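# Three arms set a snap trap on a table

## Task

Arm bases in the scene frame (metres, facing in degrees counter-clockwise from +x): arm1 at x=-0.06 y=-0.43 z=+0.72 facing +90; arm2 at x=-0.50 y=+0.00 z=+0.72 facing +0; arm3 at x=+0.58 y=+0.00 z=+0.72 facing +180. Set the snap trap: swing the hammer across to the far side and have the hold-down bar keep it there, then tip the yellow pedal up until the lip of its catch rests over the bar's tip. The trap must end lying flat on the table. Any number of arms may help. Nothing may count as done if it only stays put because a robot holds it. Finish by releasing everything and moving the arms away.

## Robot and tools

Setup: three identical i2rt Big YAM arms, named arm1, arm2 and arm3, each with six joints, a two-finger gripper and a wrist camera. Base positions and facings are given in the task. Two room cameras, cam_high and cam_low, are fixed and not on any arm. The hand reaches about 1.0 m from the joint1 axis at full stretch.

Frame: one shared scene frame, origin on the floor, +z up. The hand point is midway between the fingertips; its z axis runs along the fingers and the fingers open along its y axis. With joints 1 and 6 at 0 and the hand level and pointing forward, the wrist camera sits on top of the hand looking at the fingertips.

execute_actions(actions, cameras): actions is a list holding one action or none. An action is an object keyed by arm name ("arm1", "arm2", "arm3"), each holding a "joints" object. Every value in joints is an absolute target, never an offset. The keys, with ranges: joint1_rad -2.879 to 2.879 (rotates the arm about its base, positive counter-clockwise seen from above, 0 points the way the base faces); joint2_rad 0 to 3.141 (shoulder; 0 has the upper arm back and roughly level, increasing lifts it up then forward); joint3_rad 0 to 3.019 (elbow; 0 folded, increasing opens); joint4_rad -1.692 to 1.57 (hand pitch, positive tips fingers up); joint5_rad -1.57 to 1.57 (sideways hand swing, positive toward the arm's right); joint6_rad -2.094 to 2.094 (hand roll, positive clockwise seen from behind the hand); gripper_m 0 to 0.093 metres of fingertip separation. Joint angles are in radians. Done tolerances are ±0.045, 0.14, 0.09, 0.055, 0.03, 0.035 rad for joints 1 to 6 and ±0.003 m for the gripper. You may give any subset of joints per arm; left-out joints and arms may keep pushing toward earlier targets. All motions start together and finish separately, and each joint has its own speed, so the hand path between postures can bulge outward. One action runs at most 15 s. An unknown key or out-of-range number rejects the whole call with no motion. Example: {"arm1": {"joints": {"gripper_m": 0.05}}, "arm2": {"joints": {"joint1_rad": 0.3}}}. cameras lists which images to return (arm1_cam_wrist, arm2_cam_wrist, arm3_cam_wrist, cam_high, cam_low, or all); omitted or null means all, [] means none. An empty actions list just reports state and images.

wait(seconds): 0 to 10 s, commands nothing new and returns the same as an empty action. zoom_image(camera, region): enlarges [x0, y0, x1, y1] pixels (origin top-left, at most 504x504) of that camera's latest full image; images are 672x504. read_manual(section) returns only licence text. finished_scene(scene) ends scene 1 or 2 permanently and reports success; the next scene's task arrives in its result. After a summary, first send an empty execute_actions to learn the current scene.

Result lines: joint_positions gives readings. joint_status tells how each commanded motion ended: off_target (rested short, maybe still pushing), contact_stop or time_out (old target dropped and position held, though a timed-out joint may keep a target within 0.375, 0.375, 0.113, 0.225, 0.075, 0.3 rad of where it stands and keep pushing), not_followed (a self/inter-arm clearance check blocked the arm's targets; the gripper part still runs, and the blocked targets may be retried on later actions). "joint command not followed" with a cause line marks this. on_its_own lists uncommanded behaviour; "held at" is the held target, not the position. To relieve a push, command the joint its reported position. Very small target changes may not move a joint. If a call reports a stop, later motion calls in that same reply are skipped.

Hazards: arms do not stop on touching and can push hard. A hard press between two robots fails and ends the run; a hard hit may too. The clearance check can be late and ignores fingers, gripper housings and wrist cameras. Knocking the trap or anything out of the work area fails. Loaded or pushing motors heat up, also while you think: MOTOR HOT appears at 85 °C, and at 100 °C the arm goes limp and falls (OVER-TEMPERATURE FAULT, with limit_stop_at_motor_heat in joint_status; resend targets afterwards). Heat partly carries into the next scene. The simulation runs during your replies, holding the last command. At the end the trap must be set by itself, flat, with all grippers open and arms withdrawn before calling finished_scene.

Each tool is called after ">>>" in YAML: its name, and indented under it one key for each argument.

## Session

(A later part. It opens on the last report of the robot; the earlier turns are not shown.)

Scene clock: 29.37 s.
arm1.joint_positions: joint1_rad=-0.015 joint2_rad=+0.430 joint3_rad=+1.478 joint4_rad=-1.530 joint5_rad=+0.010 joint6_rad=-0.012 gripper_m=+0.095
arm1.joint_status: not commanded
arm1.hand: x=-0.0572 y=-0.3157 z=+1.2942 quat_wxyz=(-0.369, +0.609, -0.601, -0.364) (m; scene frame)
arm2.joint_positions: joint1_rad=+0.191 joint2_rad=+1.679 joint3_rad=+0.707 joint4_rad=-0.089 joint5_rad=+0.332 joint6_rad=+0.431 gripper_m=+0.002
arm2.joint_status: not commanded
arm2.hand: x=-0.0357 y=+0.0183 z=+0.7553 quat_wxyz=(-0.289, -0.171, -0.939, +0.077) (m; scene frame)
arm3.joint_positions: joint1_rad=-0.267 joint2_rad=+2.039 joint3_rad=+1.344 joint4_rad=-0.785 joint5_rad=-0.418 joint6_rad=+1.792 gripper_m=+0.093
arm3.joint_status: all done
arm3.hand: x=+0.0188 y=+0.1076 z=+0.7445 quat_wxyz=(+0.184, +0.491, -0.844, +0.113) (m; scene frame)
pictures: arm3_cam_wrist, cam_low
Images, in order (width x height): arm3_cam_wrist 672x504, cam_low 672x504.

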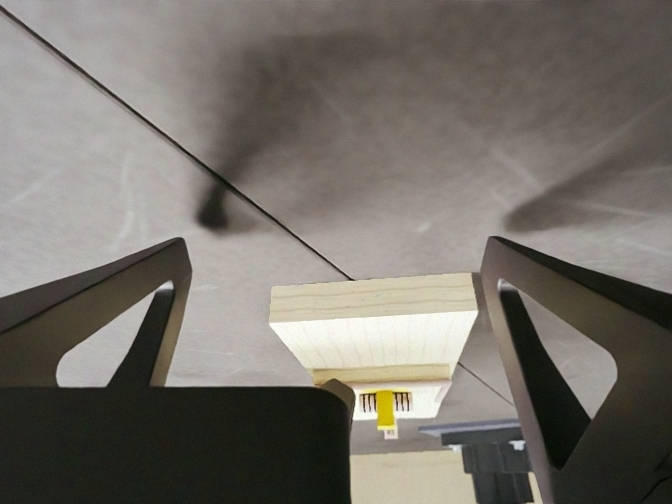

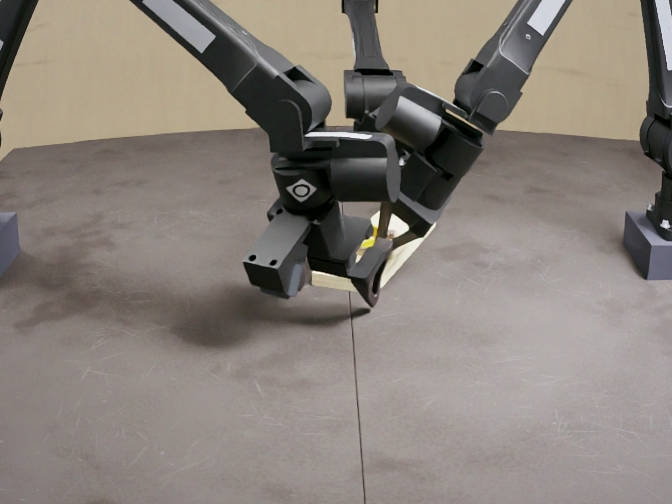

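>>> execute_actions:
  actions:
    - {"arm3":{"joints":{"joint1_rad":-0.205,"joint2_rad":2.06}}}
  cameras: ["arm3_cam_wrist","arm1_cam_wrist","arm2_cam_wrist"]

Scene clock: 30.37 s.
arm1.joint_positions: joint1_rad=-0.015 joint2_rad=+0.430 joint3_rad=+1.478 joint4_rad=-1.530 joint5_rad=+0.010 joint6_rad=-0.012 gripper_m=+0.095
arm1.joint_status: not commanded
arm1.hand: x=-0.0572 y=-0.3157 z=+1.2942 quat_wxyz=(-0.369, +0.609, -0.601, -0.364) (m; scene frame)
arm2.joint_positions: joint1_rad=+0.191 joint2_rad=+1.679 joint3_rad=+0.707 joint4_rad=-0.089 joint5_rad=+0.332 joint6_rad=+0.431 gripper_m=+0.002
arm2.joint_status: not commanded
arm2.hand: x=-0.0357 y=+0.0183 z=+0.7553 quat_wxyz=(-0.289, -0.171, -0.939, +0.077) (m; scene frame)
arm3.joint_positions: joint1_rad=-0.198 joint2_rad=+2.039 joint3_rad=+1.344 joint4_rad=-0.785 joint5_rad=-0.418 joint6_rad=+1.792 gripper_m=+0.093
arm3.joint_status: all done
arm3.hand: x=+0.0126 y=+0.0682 z=+0.7449 quat_wxyz=(+0.180, +0.521, -0.826, +0.119) (m; scene frame)
pictures: arm1_cam_wrist, arm2_cam_wrist, arm3_cam_wrist
Images, in order (width x height): arm1_cam_wrist 672x504, arm2_cam_wrist 672x504, arm3_cam_wrist 672x504.

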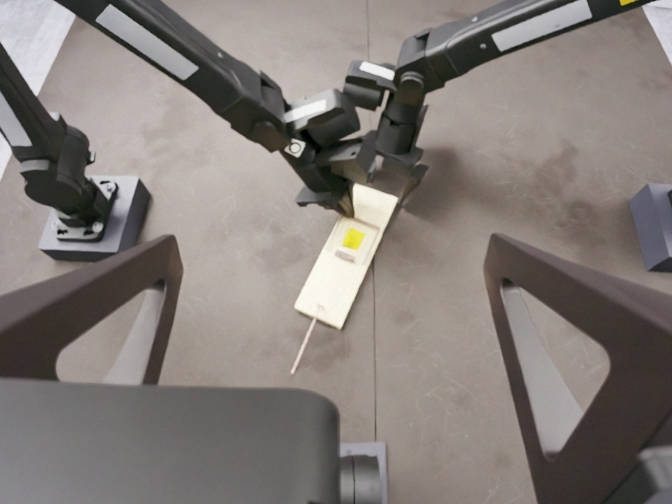

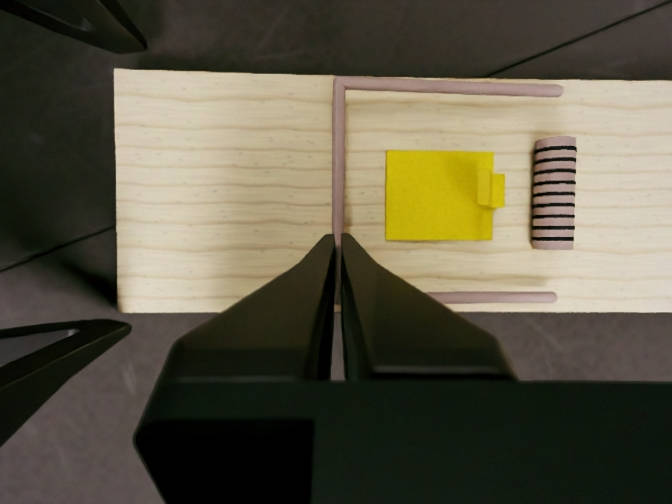

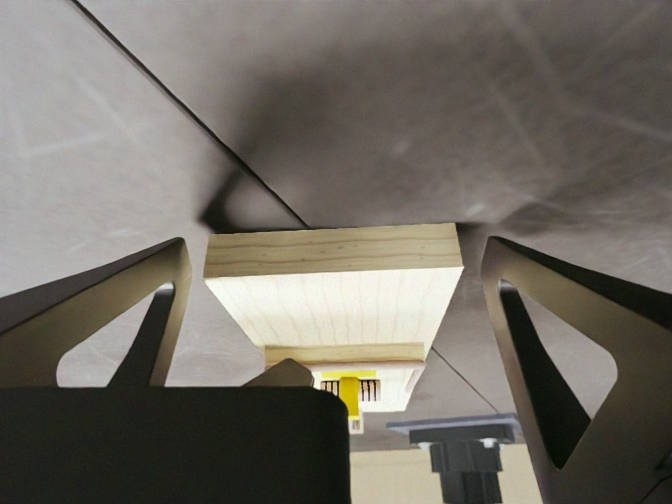

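>>> execute_actions:
  actions:
    - {"arm3":{"joints":{"joint5_rad":-0.5,"joint2_rad":2.085}}}
  cameras: []

>>> execute_actions:
  actions:
    - {"arm3":{"joints":{"gripper_m":0.05}}}
  cameras: ["arm3_cam_wrist","cam_low","arm2_cam_wrist"]

Scene clock: 31.87 s.
arm1.joint_positions: joint1_rad=-0.015 joint2_rad=+0.430 joint3_rad=+1.478 joint4_rad=-1.530 joint5_rad=+0.010 joint6_rad=-0.012 gripper_m=+0.095
arm1.joint_status: not commanded
arm1.hand: x=-0.0572 y=-0.3157 z=+1.2942 quat_wxyz=(-0.369, +0.609, -0.601, -0.364) (m; scene frame)
arm2.joint_positions: joint1_rad=+0.191 joint2_rad=+1.680 joint3_rad=+0.707 joint4_rad=-0.088 joint5_rad=+0.332 joint6_rad=+0.431 gripper_m=+0.002
arm2.joint_status: not commanded
arm2.hand: x=-0.0356 y=+0.0183 z=+0.7553 quat_wxyz=(-0.289, -0.171, -0.939, +0.077) (m; scene frame)
arm3.joint_positions: joint1_rad=-0.199 joint2_rad=+2.056 joint3_rad=+1.344 joint4_rad=-0.780 joint5_rad=-0.495 joint6_rad=+1.792 gripper_m=+0.093
arm3.joint_status: all done
arm3.hand: x=+0.0121 y=+0.0567 z=+0.7418 quat_wxyz=(+0.203, +0.516, -0.819, +0.150) (m; scene frame)
pictures: none
No camera images: the call's "cameras" was empty. Leave "cameras" out to get every camera's image.

Scene clock: 32.43 s.
arm1.joint_positions: joint1_rad=-0.015 joint2_rad=+0.430 joint3_rad=+1.478 joint4_rad=-1.530 joint5_rad=+0.010 joint6_rad=-0.012 gripper_m=+0.095
arm1.joint_status: not commanded
arm1.hand: x=-0.0572 y=-0.3157 z=+1.2942 quat_wxyz=(-0.369, +0.609, -0.601, -0.364) (m; scene frame)
arm2.joint_positions: joint1_rad=+0.190 joint2_rad=+1.686 joint3_rad=+0.713 joint4_rad=-0.083 joint5_rad=+0.334 joint6_rad=+0.436 gripper_m=+0.002
arm2.joint_status: not commanded
arm2.hand: x=-0.0324 y=+0.0182 z=+0.7554 quat_wxyz=(-0.292, -0.174, -0.937, +0.076) (m; scene frame)
arm3.joint_positions: joint1_rad=-0.201 joint2_rad=+2.056 joint3_rad=+1.344 joint4_rad=-0.777 joint5_rad=-0.496 joint6_rad=+1.793 gripper_m=+0.079
arm3.joint_status: gripper_m off_target (ended at +0.079, target +0.050)
arm3.hand: x=+0.0115 y=+0.0583 z=+0.7419 quat_wxyz=(+0.204, +0.515, -0.819, +0.149) (m; scene frame)
pictures: arm2_cam_wrist, arm3_cam_wrist, cam_low
Images, in order (width x height): arm2_cam_wrist 672x504, arm3_cam_wrist 672x504, cam_low 672x504.

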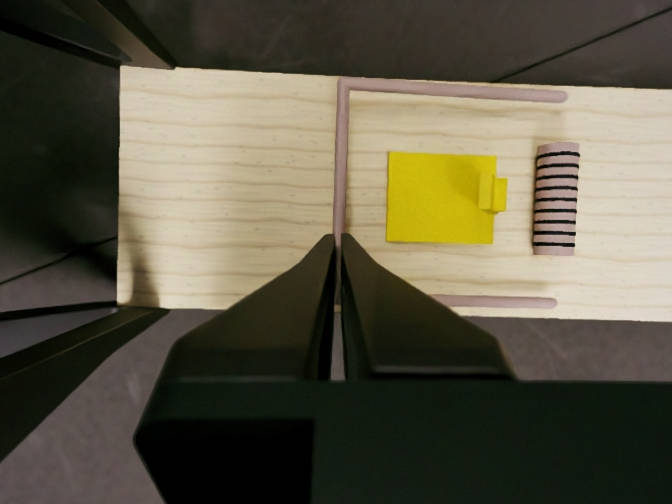

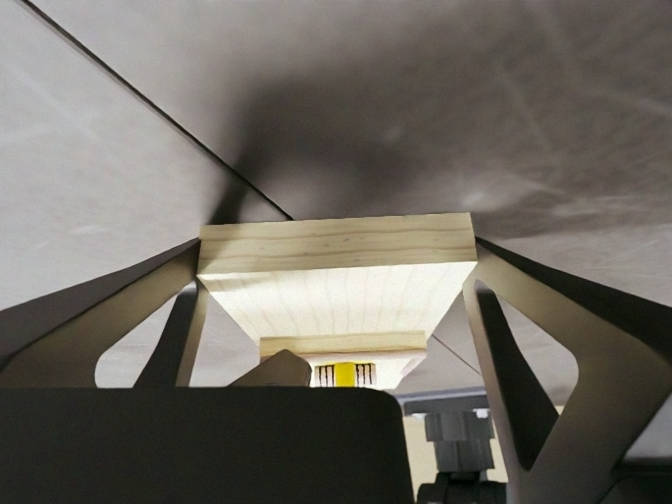

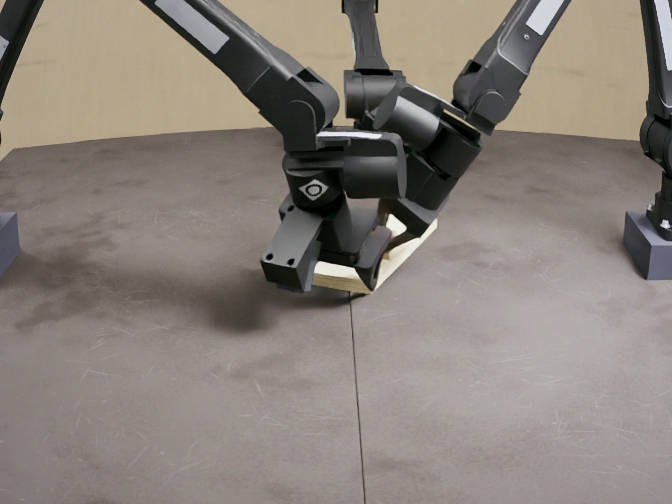

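>>> execute_actions:
  actions:
    - {"arm2":{"joints":{"joint1_rad":0.16,"joint2_rad":1.53,"joint3_rad":0.735,"joint4_rad":-0.12}},"arm3":{"joints":{"joint2_rad":2.12}}}
  cameras: ["arm2_cam_wrist"]

>>> execute_actions:
  actions:
    - {"arm2":{"joints":{"joint1_rad":0.085,"joint2_rad":1.46,"joint3_rad":0.73,"joint4_rad":-0.225,"joint5_rad":0.274,"joint6_rad":0.36}}}
  cameras: ["arm2_cam_wrist","arm1_cam_wrist"]

Scene clock: 33.70 s.
arm1.joint_positions: joint1_rad=-0.015 joint2_rad=+0.430 joint3_rad=+1.478 joint4_rad=-1.530 joint5_rad=+0.010 joint6_rad=-0.012 gripper_m=+0.095
arm1.joint_status: not commanded
arm1.hand: x=-0.0572 y=-0.3157 z=+1.2942 quat_wxyz=(-0.369, +0.609, -0.601, -0.364) (m; scene frame)
arm2.joint_positions: joint1_rad=+0.173 joint2_rad=+1.578 joint3_rad=+0.696 joint4_rad=-0.133 joint5_rad=+0.314 joint6_rad=+0.437 gripper_m=+0.002
arm2.joint_status: all done
arm2.hand: x=-0.0368 y=+0.0125 z=+0.7897 quat_wxyz=(-0.307, -0.183, -0.932, +0.063) (m; scene frame)
arm3.joint_positions: joint1_rad=-0.200 joint2_rad=+2.066 joint3_rad=+1.357 joint4_rad=-0.777 joint5_rad=-0.517 joint6_rad=+1.782 gripper_m=+0.079
arm3.joint_status: all done
arm3.hand: x=+0.0062 y=+0.0554 z=+0.7426 quat_wxyz=(+0.213, +0.519, -0.813, +0.153) (m; scene frame)
pictures: arm2_cam_wrist
Images, in order (width x height): arm2_cam_wrist 672x504.

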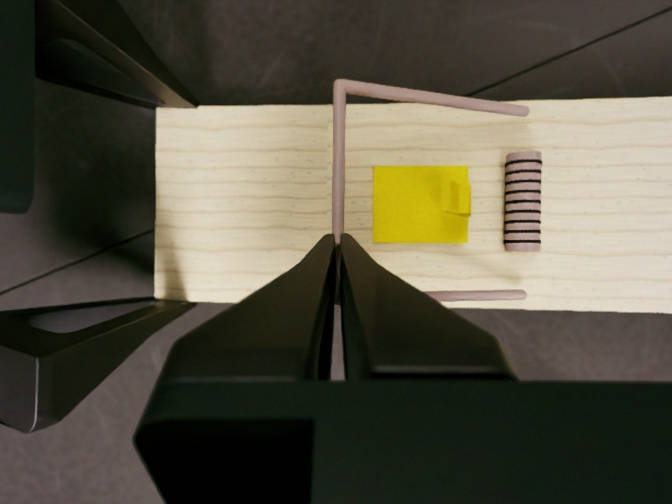

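Scene clock: 34.63 s.
arm1.joint_positions: joint1_rad=-0.015 joint2_rad=+0.430 joint3_rad=+1.478 joint4_rad=-1.530 joint5_rad=+0.010 joint6_rad=-0.012 gripper_m=+0.095
arm1.joint_status: not commanded
arm1.hand: x=-0.0572 y=-0.3157 z=+1.2942 quat_wxyz=(-0.369, +0.609, -0.601, -0.364) (m; scene frame)
arm2.joint_positions: joint1_rad=+0.110 joint2_rad=+1.502 joint3_rad=+0.696 joint4_rad=-0.224 joint5_rad=+0.251 joint6_rad=+0.384 gripper_m=+0.002
arm2.joint_status: all done
arm2.hand: x=-0.0466 y=-0.0073 z=+0.8087 quat_wxyz=(-0.290, -0.179, -0.939, +0.053) (m; scene frame)
arm3.joint_positions: joint1_rad=-0.183 joint2_rad=+2.066 joint3_rad=+1.370 joint4_rad=-0.773 joint5_rad=-0.526 joint6_rad=+1.782 gripper_m=+0.079
arm3.joint_status: not commanded
arm3.hand: x=-0.0019 y=+0.0460 z=+0.7477 quat_wxyz=(+0.221, +0.527, -0.806, +0.152) (m; scene frame)
pictures: arm1_cam_wrist, arm2_cam_wrist
Images, in order (width x height): arm1_cam_wrist 672x504, arm2_cam_wrist 672x504.

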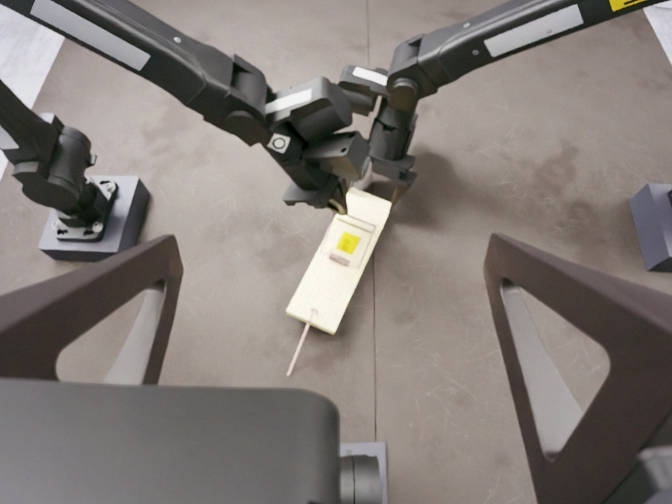

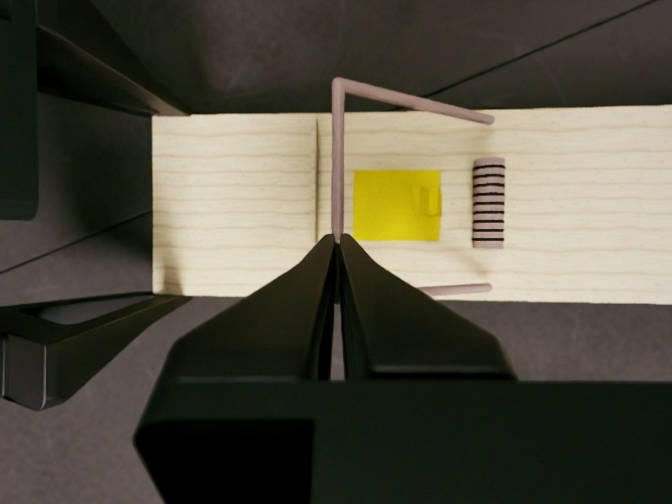

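>>> execute_actions:
  actions:
    - {"arm2":{"joints":{"joint1_rad":0.04,"joint2_rad":1.40,"joint3_rad":0.70,"joint4_rad":-0.23,"joint5_rad":0.27,"joint6_rad":0.31}},"arm3":{"joints":{"joint1_rad":-0.24,"joint5_rad":-0.45,"joint3_rad":1.33,"joint2_rad":2.1}}}
  cameras: ["arm2_cam_wrist","cam_low"]

Scene clock: 36.53 s.
arm1.joint_positions: joint1_rad=-0.015 joint2_rad=+0.430 joint3_rad=+1.478 joint4_rad=-1.530 joint5_rad=+0.010 joint6_rad=-0.012 gripper_m=+0.095
arm1.joint_status: not commanded
arm1.hand: x=-0.0572 y=-0.3157 z=+1.2942 quat_wxyz=(-0.369, +0.609, -0.601, -0.364) (m; scene frame)
arm2.joint_positions: joint1_rad=+0.077 joint2_rad=+1.446 joint3_rad=+0.676 joint4_rad=-0.228 joint5_rad=+0.241 joint6_rad=+0.339 gripper_m=+0.002
arm2.joint_status: all done
arm2.hand: x=-0.0522 y=-0.0208 z=+0.8237 quat_wxyz=(-0.302, -0.174, -0.936, +0.056) (m; scene frame)
arm3.joint_positions: joint1_rad=-0.191 joint2_rad=+2.066 joint3_rad=+1.361 joint4_rad=-0.769 joint5_rad=-0.485 joint6_rad=+1.781 gripper_m=+0.079
arm3.joint_status: joint1_rad time_out (moved -0.008 of -0.057); joint5_rad time_out (moved +0.041 of +0.076); the others done
arm3.on_its_own: joint1_rad reads -0.191 and still pushes toward -0.240 since a time_out; joint5_rad reads -0.485 and still pushes toward -0.450 since a time_out
arm3.hand: x=+0.0029 y=+0.0560 z=+0.7414 quat_wxyz=(+0.206, +0.525, -0.814, +0.139) (m; scene frame)
pictures: arm2_cam_wrist, cam_low
Images, in order (width x height): arm2_cam_wrist 672x504, cam_low 672x504.

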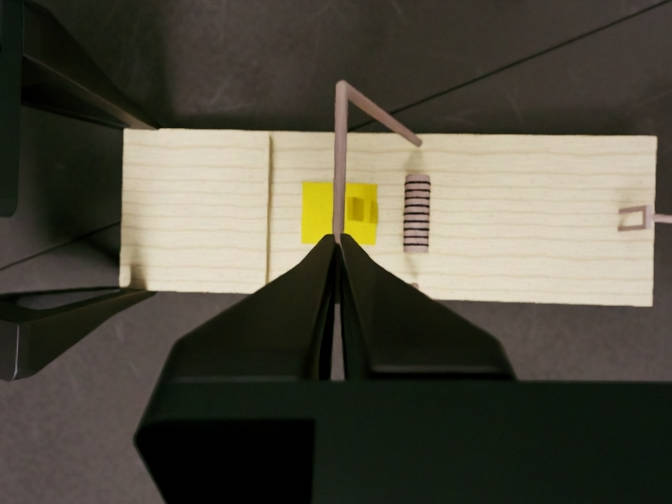

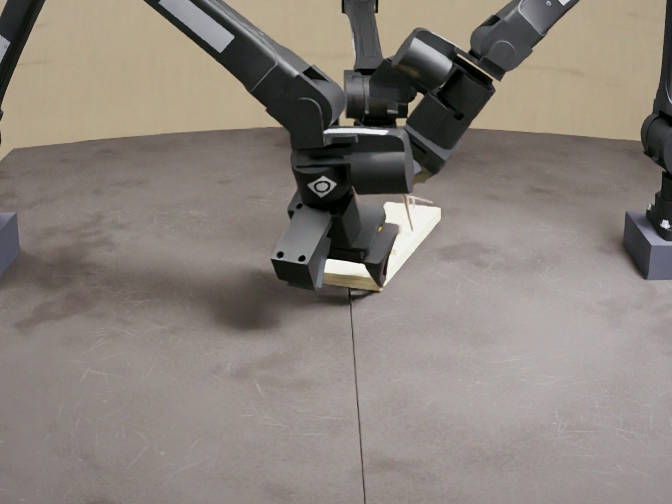

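>>> execute_actions:
  actions:
    - {"arm2":{"joints":{"joint1_rad":-0.075,"joint2_rad":1.38,"joint3_rad":0.66,"joint4_rad":-0.245,"joint5_rad":0.23,"joint6_rad":0.23}}}
  cameras: ["arm2_cam_wrist"]

>>> execute_actions:
  actions:
    - {"arm2":{"joints":{"joint1_rad":-0.175,"joint2_rad":1.44,"joint3_rad":0.59,"joint4_rad":-0.16,"joint5_rad":0.16,"joint6_rad":0.13}}}
  cameras: ["arm2_cam_wrist","cam_low"]

Scene clock: 40.23 s.
arm1.joint_positions: joint1_rad=-0.015 joint2_rad=+0.430 joint3_rad=+1.478 joint4_rad=-1.530 joint5_rad=+0.010 joint6_rad=-0.012 gripper_m=+0.095
arm1.joint_status: not commanded
arm1.hand: x=-0.0572 y=-0.3157 z=+1.2942 quat_wxyz=(-0.369, +0.609, -0.601, -0.364) (m; scene frame)
arm2.joint_positions: joint1_rad=-0.015 joint2_rad=+1.403 joint3_rad=+0.651 joint4_rad=-0.235 joint5_rad=+0.185 joint6_rad=+0.261 gripper_m=+0.002
arm2.joint_status: joint1_rad time_out (moved -0.092 of -0.152); joint5_rad time_out (moved -0.056 of -0.011); the others done
arm2.on_its_own: joint1_rad reads -0.015 and still pushes toward -0.075 since a time_out; joint5_rad reads +0.185 and still pushes toward +0.230 since a time_out
arm2.hand: x=-0.0639 y=-0.0521 z=+0.8289 quat_wxyz=(-0.299, -0.173, -0.937, +0.054) (m; scene frame)
arm3.joint_positions: joint1_rad=-0.189 joint2_rad=+2.066 joint3_rad=+1.361 joint4_rad=-0.763 joint5_rad=-0.488 joint6_rad=+1.779 gripper_m=+0.079
arm3.joint_status: not commanded
arm3.on_its_own: joint1_rad reads -0.189 and still pushes toward -0.240 since a time_out; joint5_rad reads -0.488 and still pushes toward -0.450 since a time_out
arm3.hand: x=+0.0015 y=+0.0545 z=+0.7418 quat_wxyz=(+0.209, +0.528, -0.812, +0.138) (m; scene frame)
pictures: arm2_cam_wrist
Images, in order (width x height): arm2_cam_wrist 672x504.

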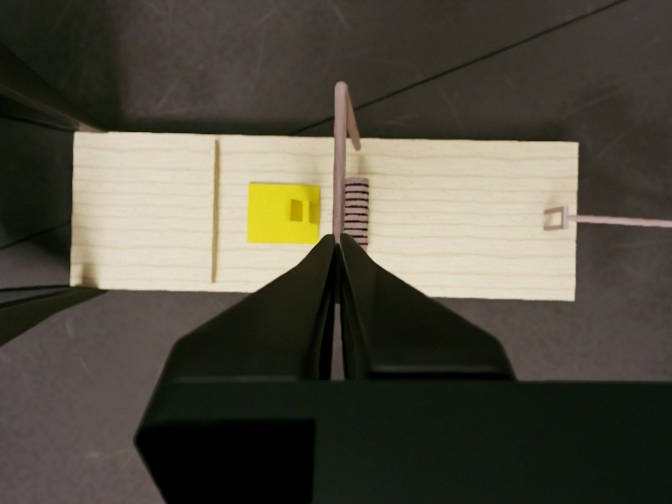

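not run: a stop came earlier in this reply.

>>> execute_actions:
  actions:
    - {"arm2":{"joints":{"joint1_rad":-0.17,"joint2_rad":1.40,"joint3_rad":0.61,"joint4_rad":-0.2,"joint5_rad":0.21,"joint6_rad":0.16}}}
  cameras: ["arm2_cam_wrist","cam_low"]

Scene clock: 42.33 s.
arm1.joint_positions: joint1_rad=-0.015 joint2_rad=+0.430 joint3_rad=+1.478 joint4_rad=-1.530 joint5_rad=+0.010 joint6_rad=-0.012 gripper_m=+0.095
arm1.joint_status: not commanded
arm1.hand: x=-0.0572 y=-0.3157 z=+1.2942 quat_wxyz=(-0.369, +0.609, -0.601, -0.364) (m; scene frame)
arm2.joint_positions: joint1_rad=-0.108 joint2_rad=+1.389 joint3_rad=+0.618 joint4_rad=-0.209 joint5_rad=+0.159 joint6_rad=+0.188 gripper_m=+0.002
arm2.joint_status: joint1_rad time_out (moved -0.092 of -0.155); joint5_rad time_out (moved -0.025 of +0.025); the others done
arm2.on_its_own: joint1_rad reads -0.108 and still pushes toward -0.170 since a time_out; joint5_rad reads +0.159 and still pushes toward +0.210 since a time_out
arm2.hand: x=-0.0787 y=-0.0867 z=+0.8233 quat_wxyz=(-0.296, -0.178, -0.936, +0.065) (m; scene frame)
arm3.joint_positions: joint1_rad=-0.189 joint2_rad=+2.066 joint3_rad=+1.361 joint4_rad=-0.763 joint5_rad=-0.489 joint6_rad=+1.779 gripper_m=+0.079
arm3.joint_status: not commanded
arm3.on_its_own: joint1_rad reads -0.189 and still pushes toward -0.240 since a time_out; joint5_rad reads -0.489 and still pushes toward -0.450 since a time_out
arm3.hand: x=+0.0015 y=+0.0545 z=+0.7418 quat_wxyz=(+0.209, +0.528, -0.812, +0.138) (m; scene frame)
pictures: arm2_cam_wrist, cam_low
Images, in order (width x height): arm2_cam_wrist 672x504, cam_low 672x504.

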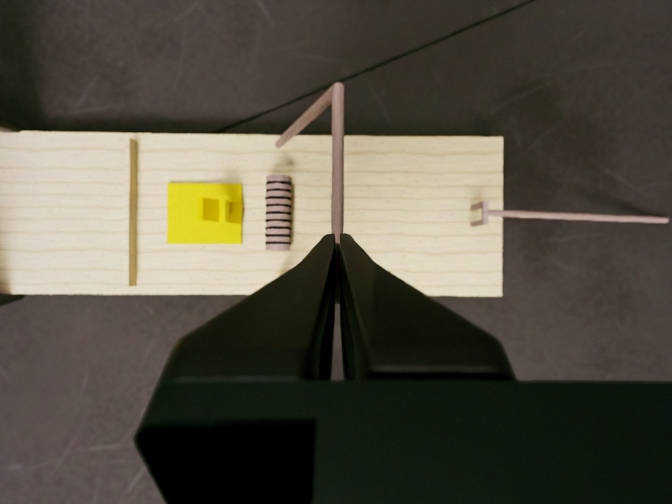

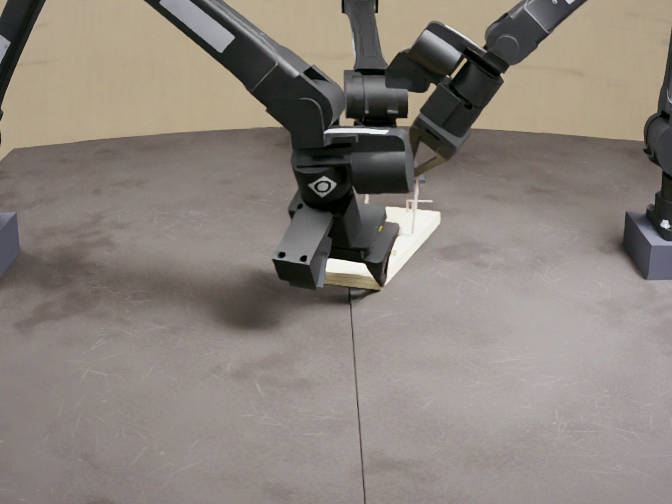

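>>> execute_actions:
  actions:
    - {"arm2":{"joints":{"joint1_rad":-0.24,"joint2_rad":1.48,"joint3_rad":0.55,"joint4_rad":-0.11,"joint5_rad":0.14,"joint6_rad":0.09}}}
  cameras: ["arm2_cam_wrist"]

>>> execute_actions:
  actions:
    - {"arm2":{"joints":{"joint1_rad":-0.24,"joint2_rad":1.62,"joint3_rad":0.52,"joint4_rad":0.02,"joint5_rad":0.10,"joint6_rad":0.07}},"arm3":{"joints":{"joint1_rad":-0.2,"joint5_rad":-0.485}}}

Scene clock: 43.60 s.
arm1.joint_positions: joint1_rad=-0.015 joint2_rad=+0.430 joint3_rad=+1.478 joint4_rad=-1.530 joint5_rad=+0.010 joint6_rad=-0.012 gripper_m=+0.095
arm1.joint_status: not commanded
arm1.hand: x=-0.0572 y=-0.3157 z=+1.2942 quat_wxyz=(-0.369, +0.609, -0.601, -0.364) (m; scene frame)
arm2.joint_positions: joint1_rad=-0.198 joint2_rad=+1.441 joint3_rad=+0.573 joint4_rad=-0.110 joint5_rad=+0.110 joint6_rad=+0.115 gripper_m=+0.002
arm2.joint_status: all done
arm2.hand: x=-0.0918 y=-0.1146 z=+0.7965 quat_wxyz=(-0.292, -0.180, -0.937, +0.065) (m; scene frame)
arm3.joint_positions: joint1_rad=-0.189 joint2_rad=+2.066 joint3_rad=+1.360 joint4_rad=-0.765 joint5_rad=-0.489 joint6_rad=+1.784 gripper_m=+0.079
arm3.joint_status: not commanded
arm3.on_its_own: joint1_rad reads -0.189 and still pushes toward -0.240 since a time_out; joint5_rad reads -0.489 and still pushes toward -0.450 since a time_out
arm3.hand: x=+0.0024 y=+0.0542 z=+0.7415 quat_wxyz=(+0.208, +0.525, -0.813, +0.140) (m; scene frame)
pictures: arm2_cam_wrist
Images, in order (width x height): arm2_cam_wrist 672x504.

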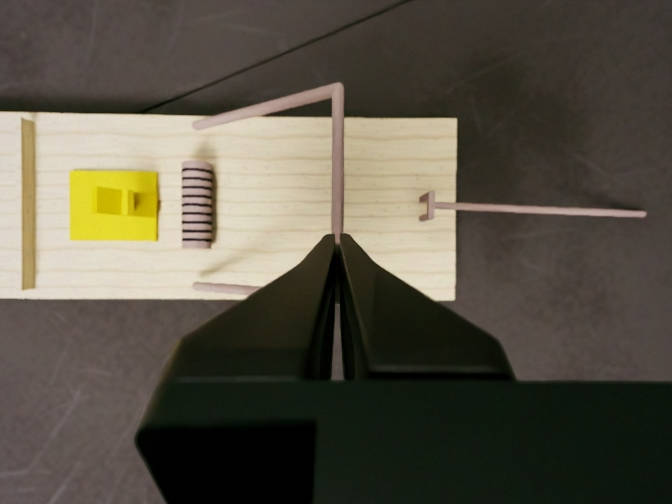

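Scene clock: 44.37 s.
arm1.joint_positions: joint1_rad=-0.015 joint2_rad=+0.430 joint3_rad=+1.478 joint4_rad=-1.530 joint5_rad=+0.010 joint6_rad=-0.012 gripper_m=+0.095
arm1.joint_status: not commanded
arm1.hand: x=-0.0572 y=-0.3157 z=+1.2942 quat_wxyz=(-0.369, +0.609, -0.601, -0.364) (m; scene frame)
arm2.joint_positions: joint1_rad=-0.228 joint2_rad=+1.573 joint3_rad=+0.546 joint4_rad=+0.030 joint5_rad=+0.099 joint6_rad=+0.090 gripper_m=+0.002
arm2.joint_status: all done
arm2.hand: x=-0.0968 y=-0.1242 z=+0.7528 quat_wxyz=(-0.282, -0.181, -0.940, +0.068) (m; scene frame)
arm3.joint_positions: joint1_rad=-0.189 joint2_rad=+2.066 joint3_rad=+1.356 joint4_rad=-0.773 joint5_rad=-0.498 joint6_rad=+1.801 gripper_m=+0.079
arm3.joint_status: all done
arm3.hand: x=+0.0057 y=+0.0520 z=+0.7408 quat_wxyz=(+0.206, +0.517, -0.817, +0.149) (m; scene frame)
pictures: arm1_cam_wrist, arm2_cam_wrist, arm3_cam_wrist, cam_high, cam_low
Images, in order (width x height): arm1_cam_wrist 672x504, arm2_cam_wrist 672x504, arm3_cam_wrist 672x504, cam_high 672x504, cam_low 672x504.

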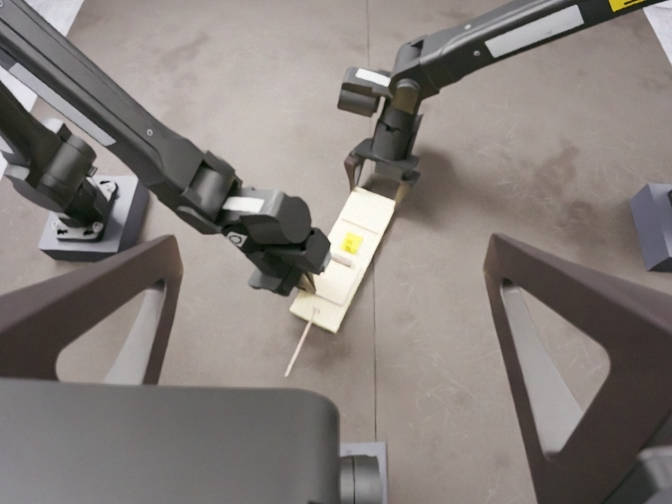

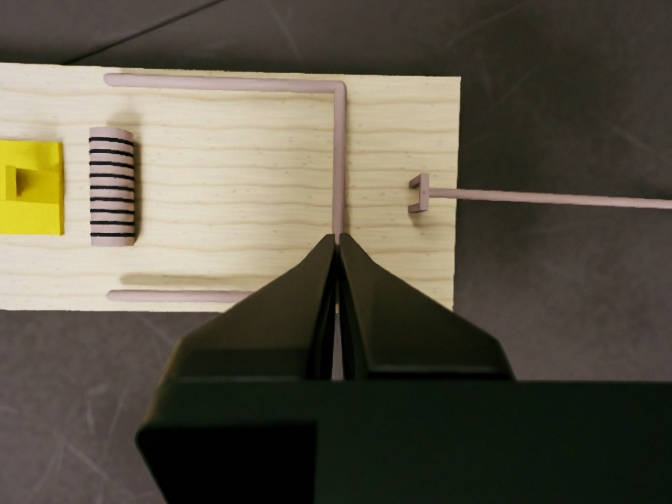

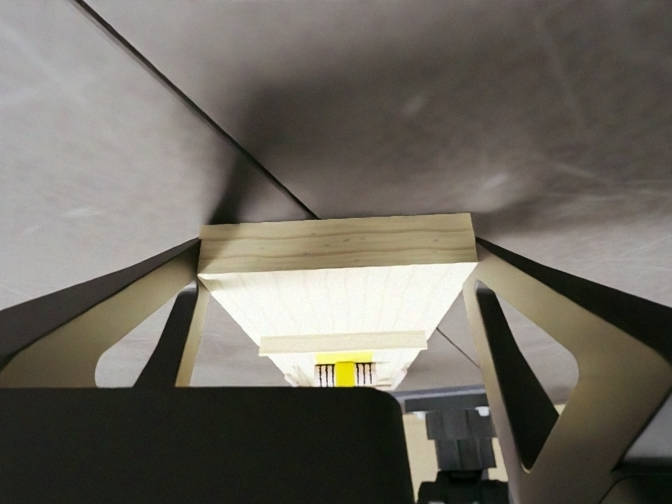

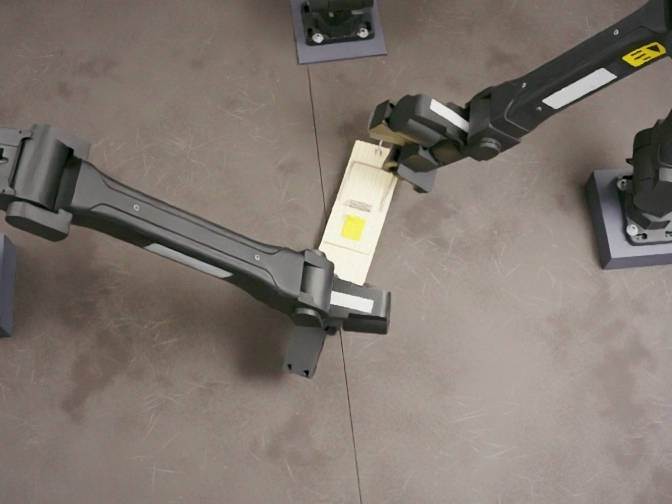

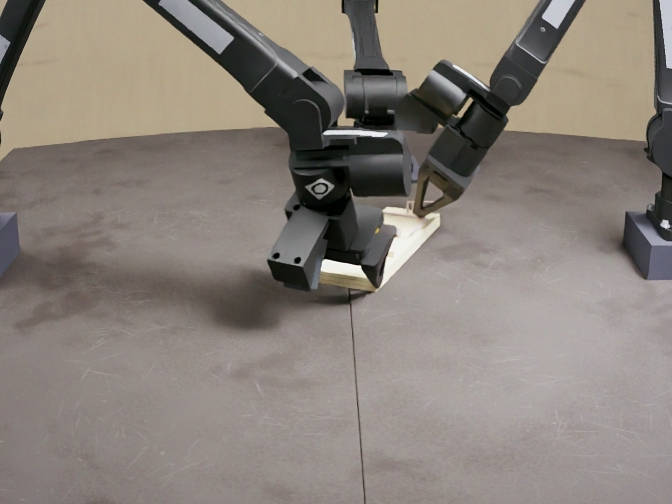

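>>> execute_actions:
  actions:
    - {"arm3":{"joints":{"gripper_m":0.093,"joint2_rad":2.056}}}
  cameras: []

>>> execute_actions:
  actions:
    - {"arm3":{"joints":{"joint2_rad":1.8,"joint3_rad":1.0,"joint4_rad":-0.6}}}
  cameras: []

>>> execute_actions:
  actions:
    - {"arm3":{"joints":{"joint1_rad":0.426,"joint2_rad":2.05,"joint3_rad":1.0,"joint4_rad":0.7,"joint5_rad":0.5,"joint6_rad":-1.57,"gripper_m":0.025}}}
  cameras: []

>>> execute_actions:
  actions:
    - {"arm3":{"joints":{"joint2_rad":2.194,"joint3_rad":1.1,"joint4_rad":0.78}}}

Scene clock: 46.23 s.
arm1.joint_positions: joint1_rad=-0.015 joint2_rad=+0.430 joint3_rad=+1.478 joint4_rad=-1.530 joint5_rad=+0.010 joint6_rad=-0.012 gripper_m=+0.095
arm1.joint_status: not commanded
arm1.hand: x=-0.0572 y=-0.3157 z=+1.2942 quat_wxyz=(-0.369, +0.609, -0.601, -0.364) (m; scene frame)
arm2.joint_positions: joint1_rad=-0.228 joint2_rad=+1.573 joint3_rad=+0.546 joint4_rad=+0.030 joint5_rad=+0.099 joint6_rad=+0.090 gripper_m=+0.002
arm2.joint_status: not commanded
arm2.hand: x=-0.0968 y=-0.1242 z=+0.7528 quat_wxyz=(-0.282, -0.181, -0.940, +0.068) (m; scene frame)
arm3.joint_positions: joint1_rad=-0.190 joint2_rad=+2.063 joint3_rad=+1.348 joint4_rad=-0.773 joint5_rad=-0.494 joint6_rad=+1.799 gripper_m=+0.093
arm3.joint_status: all done
arm3.hand: x=+0.0091 y=+0.0523 z=+0.7395 quat_wxyz=(+0.203, +0.517, -0.818, +0.149) (m; scene frame)
pictures: none
No camera images: the call's "cameras" was empty. Leave "cameras" out to get every camera's image.

Scene clock: 47.40 s.
arm1.joint_positions: joint1_rad=-0.015 joint2_rad=+0.430 joint3_rad=+1.478 joint4_rad=-1.530 joint5_rad=+0.010 joint6_rad=-0.012 gripper_m=+0.095
arm1.joint_status: not commanded
arm1.hand: x=-0.0572 y=-0.3157 z=+1.2942 quat_wxyz=(-0.369, +0.609, -0.601, -0.364) (m; scene frame)
arm2.joint_positions: joint1_rad=-0.228 joint2_rad=+1.573 joint3_rad=+0.547 joint4_rad=+0.042 joint5_rad=+0.100 joint6_rad=+0.090 gripper_m=+0.002
arm2.joint_status: not commanded
arm2.hand: x=-0.0939 y=-0.1251 z=+0.7549 quat_wxyz=(-0.288, -0.181, -0.938, +0.068) (m; scene frame)
arm3.joint_positions: joint1_rad=-0.192 joint2_rad=+1.804 joint3_rad=+1.008 joint4_rad=-0.612 joint5_rad=-0.487 joint6_rad=+1.798 gripper_m=+0.093
arm3.joint_status: all done
arm3.hand: x=+0.0956 y=+0.0340 z=+0.7700 quat_wxyz=(+0.227, +0.524, -0.812, +0.119) (m; scene frame)
pictures: none
No camera images: the call's "cameras" was empty. Leave "cameras" out to get every camera's image.

Scene clock: 50.23 s.
arm1.joint_positions: joint1_rad=-0.015 joint2_rad=+0.430 joint3_rad=+1.478 joint4_rad=-1.530 joint5_rad=+0.010 joint6_rad=-0.012 gripper_m=+0.095
arm1.joint_status: not commanded
arm1.hand: x=-0.0572 y=-0.3157 z=+1.2942 quat_wxyz=(-0.369, +0.609, -0.601, -0.364) (m; scene frame)
arm2.joint_positions: joint1_rad=-0.283 joint2_rad=+1.564 joint3_rad=+0.556 joint4_rad=+0.045 joint5_rad=+0.153 joint6_rad=+0.067 gripper_m=+0.001
arm2.joint_status: not commanded
arm2.hand: x=-0.0985 y=-0.1577 z=+0.7627 quat_wxyz=(-0.292, -0.203, -0.929, +0.105) (m; scene frame)
arm3.joint_positions: joint1_rad=+0.434 joint2_rad=+2.062 joint3_rad=+0.973 joint4_rad=+0.682 joint5_rad=+0.502 joint6_rad=-1.561 gripper_m=+0.025
arm3.joint_status: all done
arm3.hand: x=-0.0471 y=-0.1675 z=+0.7892 quat_wxyz=(-0.463, +0.570, +0.593, -0.331) (m; scene frame)
pictures: none
No camera images: the call's "cameras" was empty. Leave "cameras" out to get every camera's image.

Scene clock: 51.27 s.
arm1.joint_positions: joint1_rad=-0.015 joint2_rad=+0.430 joint3_rad=+1.478 joint4_rad=-1.530 joint5_rad=+0.010 joint6_rad=-0.012 gripper_m=+0.095
arm1.joint_status: not commanded
arm1.hand: x=-0.0572 y=-0.3157 z=+1.2942 quat_wxyz=(-0.369, +0.609, -0.601, -0.364) (m; scene frame)
arm2.joint_positions: joint1_rad=-0.282 joint2_rad=+1.564 joint3_rad=+0.556 joint4_rad=+0.045 joint5_rad=+0.150 joint6_rad=+0.067 gripper_m=+0.001
arm2.joint_status: not commanded
arm2.hand: x=-0.0981 y=-0.1567 z=+0.7625 quat_wxyz=(-0.292, -0.202, -0.929, +0.104) (m; scene frame)
arm3.joint_positions: joint1_rad=+0.427 joint2_rad=+2.182 joint3_rad=+1.068 joint4_rad=+0.766 joint5_rad=+0.504 joint6_rad=-1.563 gripper_m=+0.025
arm3.joint_status: all done
arm3.hand: x=-0.0767 y=-0.1745 z=+0.7664 quat_wxyz=(-0.475, +0.568, +0.574, -0.350) (m; scene frame)
pictures: arm1_cam_wrist, arm2_cam_wrist, arm3_cam_wrist, cam_high, cam_low
Images, in order (width x height): arm1_cam_wrist 672x504, arm2_cam_wrist 672x504, arm3_cam_wrist 672x504, cam_high 672x504, cam_low 672x504.

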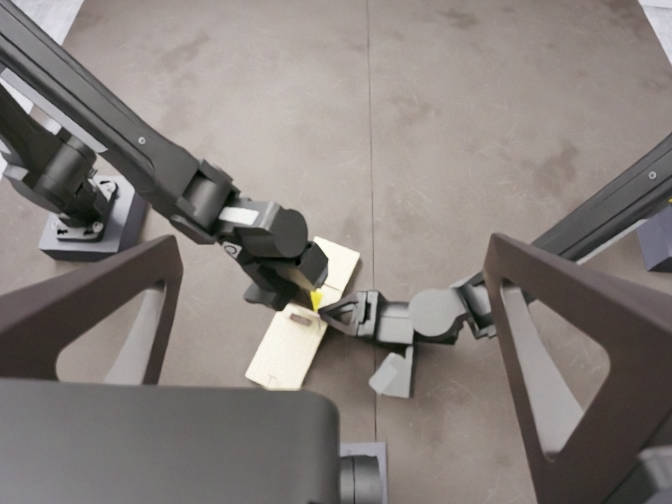

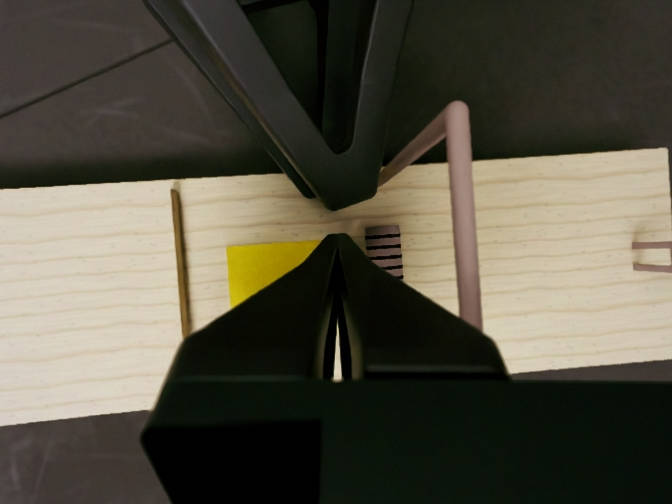

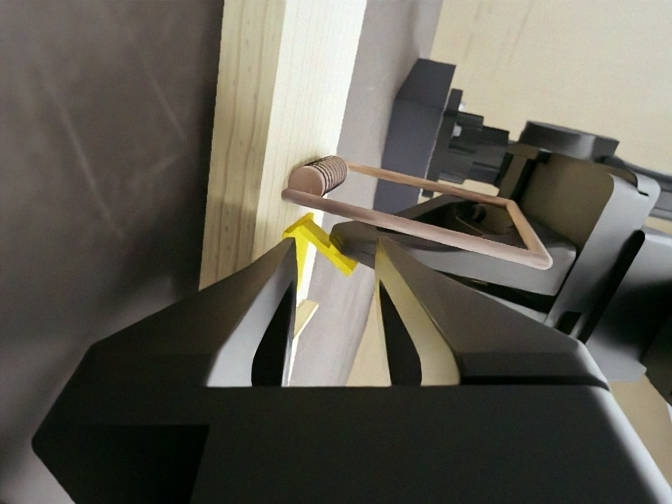

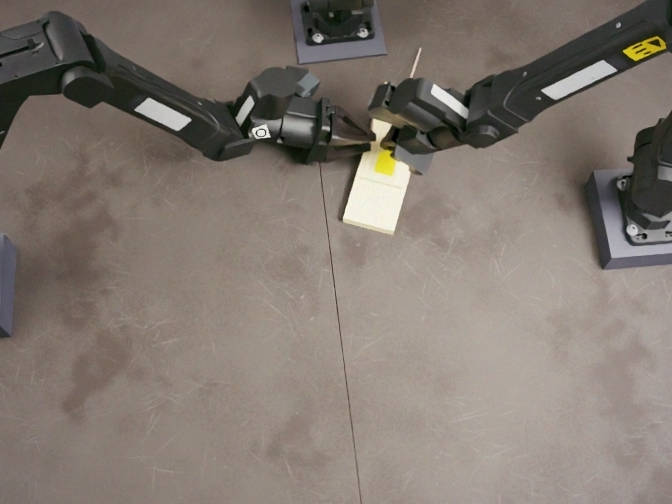

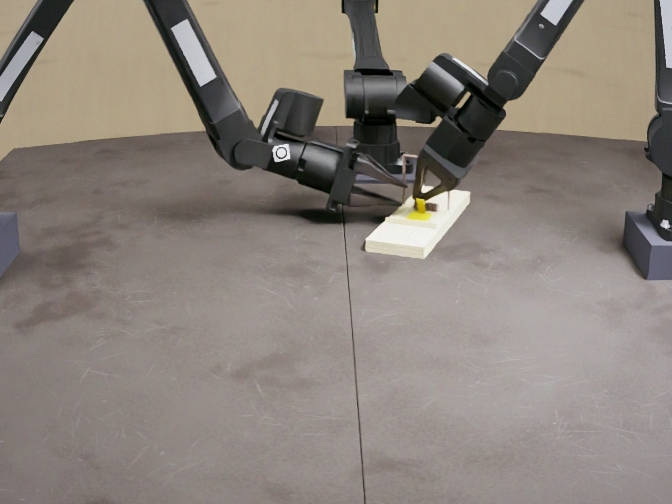

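>>> execute_actions:
  actions:
    - {"arm3":{"joints":{"joint2_rad":1.7,"joint3_rad":0.8,"joint4_rad":0.6}}}
  cameras: []

>>> execute_actions:
  actions:
    - {"arm3":{"joints":{"joint1_rad":-0.14,"joint3_rad":1.3,"joint4_rad":-0.88,"joint5_rad":-0.5,"joint6_rad":1.8,"gripper_m":0.093}}}
  cameras: []

>>> execute_actions:
  actions:
    - {"arm3":{"joints":{"joint2_rad":2.18,"joint3_rad":1.6}}}
  cameras: ["arm3_cam_wrist","cam_high"]

Scene clock: 53.13 s.
arm1.joint_positions: joint1_rad=-0.015 joint2_rad=+0.430 joint3_rad=+1.478 joint4_rad=-1.530 joint5_rad=+0.010 joint6_rad=-0.012 gripper_m=+0.095
arm1.joint_status: not commanded
arm1.hand: x=-0.0572 y=-0.3157 z=+1.2942 quat_wxyz=(-0.369, +0.609, -0.601, -0.364) (m; scene frame)
arm2.joint_positions: joint1_rad=-0.282 joint2_rad=+1.564 joint3_rad=+0.556 joint4_rad=+0.045 joint5_rad=+0.150 joint6_rad=+0.067 gripper_m=+0.001
arm2.joint_status: not commanded
arm2.hand: x=-0.0981 y=-0.1567 z=+0.7625 quat_wxyz=(-0.292, -0.202, -0.929, +0.104) (m; scene frame)
arm3.joint_positions: joint1_rad=+0.427 joint2_rad=+1.687 joint3_rad=+0.806 joint4_rad=+0.603 joint5_rad=+0.503 joint6_rad=-1.564 gripper_m=+0.025
arm3.joint_status: all done
arm3.hand: x=-0.0012 y=-0.1423 z=+0.9267 quat_wxyz=(-0.486, +0.562, +0.554, -0.376) (m; scene frame)
pictures: none
No camera images: the call's "cameras" was empty. Leave "cameras" out to get every camera's image.

Scene clock: 55.97 s.
arm1.joint_positions: joint1_rad=-0.015 joint2_rad=+0.430 joint3_rad=+1.478 joint4_rad=-1.530 joint5_rad=+0.010 joint6_rad=-0.012 gripper_m=+0.095
arm1.joint_status: not commanded
arm1.hand: x=-0.0572 y=-0.3157 z=+1.2942 quat_wxyz=(-0.369, +0.609, -0.601, -0.364) (m; scene frame)
arm2.joint_positions: joint1_rad=-0.282 joint2_rad=+1.564 joint3_rad=+0.556 joint4_rad=+0.045 joint5_rad=+0.150 joint6_rad=+0.067 gripper_m=+0.001
arm2.joint_status: not commanded
arm2.hand: x=-0.0981 y=-0.1567 z=+0.7625 quat_wxyz=(-0.292, -0.202, -0.929, +0.104) (m; scene frame)
arm3.joint_positions: joint1_rad=-0.140 joint2_rad=+1.694 joint3_rad=+1.264 joint4_rad=-0.872 joint5_rad=-0.496 joint6_rad=+1.791 gripper_m=+0.093
arm3.joint_status: all done
arm3.hand: x=+0.0312 y=+0.0207 z=+0.9040 quat_wxyz=(+0.264, +0.555, -0.784, +0.091) (m; scene frame)
pictures: none
No camera images: the call's "cameras" was empty. Leave "cameras" out to get every camera's image.

Scene clock: 57.50 s.
arm1.joint_positions: joint1_rad=-0.015 joint2_rad=+0.430 joint3_rad=+1.478 joint4_rad=-1.530 joint5_rad=+0.010 joint6_rad=-0.012 gripper_m=+0.095
arm1.joint_status: not commanded
arm1.hand: x=-0.0572 y=-0.3157 z=+1.2942 quat_wxyz=(-0.369, +0.609, -0.601, -0.364) (m; scene frame)
arm2.joint_positions: joint1_rad=-0.282 joint2_rad=+1.564 joint3_rad=+0.556 joint4_rad=+0.045 joint5_rad=+0.150 joint6_rad=+0.067 gripper_m=+0.001
arm2.joint_status: not commanded
arm2.hand: x=-0.0981 y=-0.1567 z=+0.7625 quat_wxyz=(-0.292, -0.202, -0.929, +0.104) (m; scene frame)
arm3.joint_positions: joint1_rad=-0.147 joint2_rad=+2.172 joint3_rad=+1.571 joint4_rad=-0.879 joint5_rad=-0.503 joint6_rad=+1.792 gripper_m=+0.093
arm3.joint_status: all done
arm3.hand: x=-0.0518 y=+0.0378 z=+0.7470 quat_wxyz=(+0.206, +0.538, -0.803, +0.153) (m; scene frame)
pictures: arm3_cam_wrist, cam_high
Images, in order (width x height): arm3_cam_wrist 672x504, cam_high 672x504.

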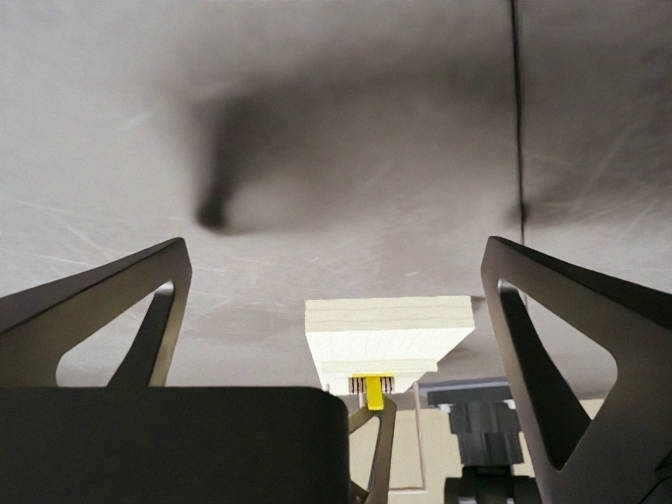

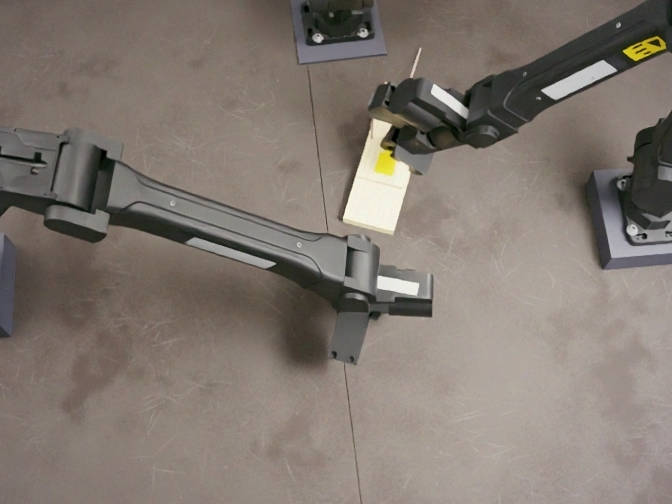

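>>> execute_actions:
  actions:
    - {"arm3":{"joints":{"joint1_rad":-0.03,"joint6_rad":1.92,"joint2_rad":2.2}}}
  cameras: ["arm3_cam_wrist"]

Scene clock: 58.83 s.
arm1.joint_positions: joint1_rad=-0.015 joint2_rad=+0.430 joint3_rad=+1.478 joint4_rad=-1.530 joint5_rad=+0.010 joint6_rad=-0.012 gripper_m=+0.095
arm1.joint_status: not commanded
arm1.hand: x=-0.0572 y=-0.3157 z=+1.2942 quat_wxyz=(-0.369, +0.609, -0.601, -0.364) (m; scene frame)
arm2.joint_positions: joint1_rad=-0.280 joint2_rad=+1.564 joint3_rad=+0.556 joint4_rad=+0.045 joint5_rad=+0.147 joint6_rad=+0.067 gripper_m=+0.001
arm2.joint_status: not commanded
arm2.hand: x=-0.0978 y=-0.1559 z=+0.7625 quat_wxyz=(-0.292, -0.201, -0.929, +0.102) (m; scene frame)
arm3.joint_positions: joint1_rad=-0.024 joint2_rad=+2.172 joint3_rad=+1.572 joint4_rad=-0.874 joint5_rad=-0.497 joint6_rad=+1.911 gripper_m=+0.093
arm3.joint_status: all done
arm3.hand: x=-0.0528 y=-0.0388 z=+0.7476 quat_wxyz=(+0.187, +0.540, -0.802, +0.173) (m; scene frame)
pictures: arm3_cam_wrist
Images, in order (width x height): arm3_cam_wrist 672x504.

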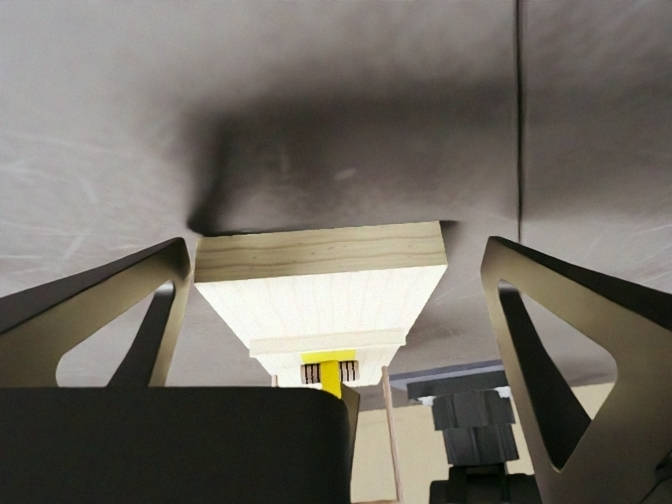

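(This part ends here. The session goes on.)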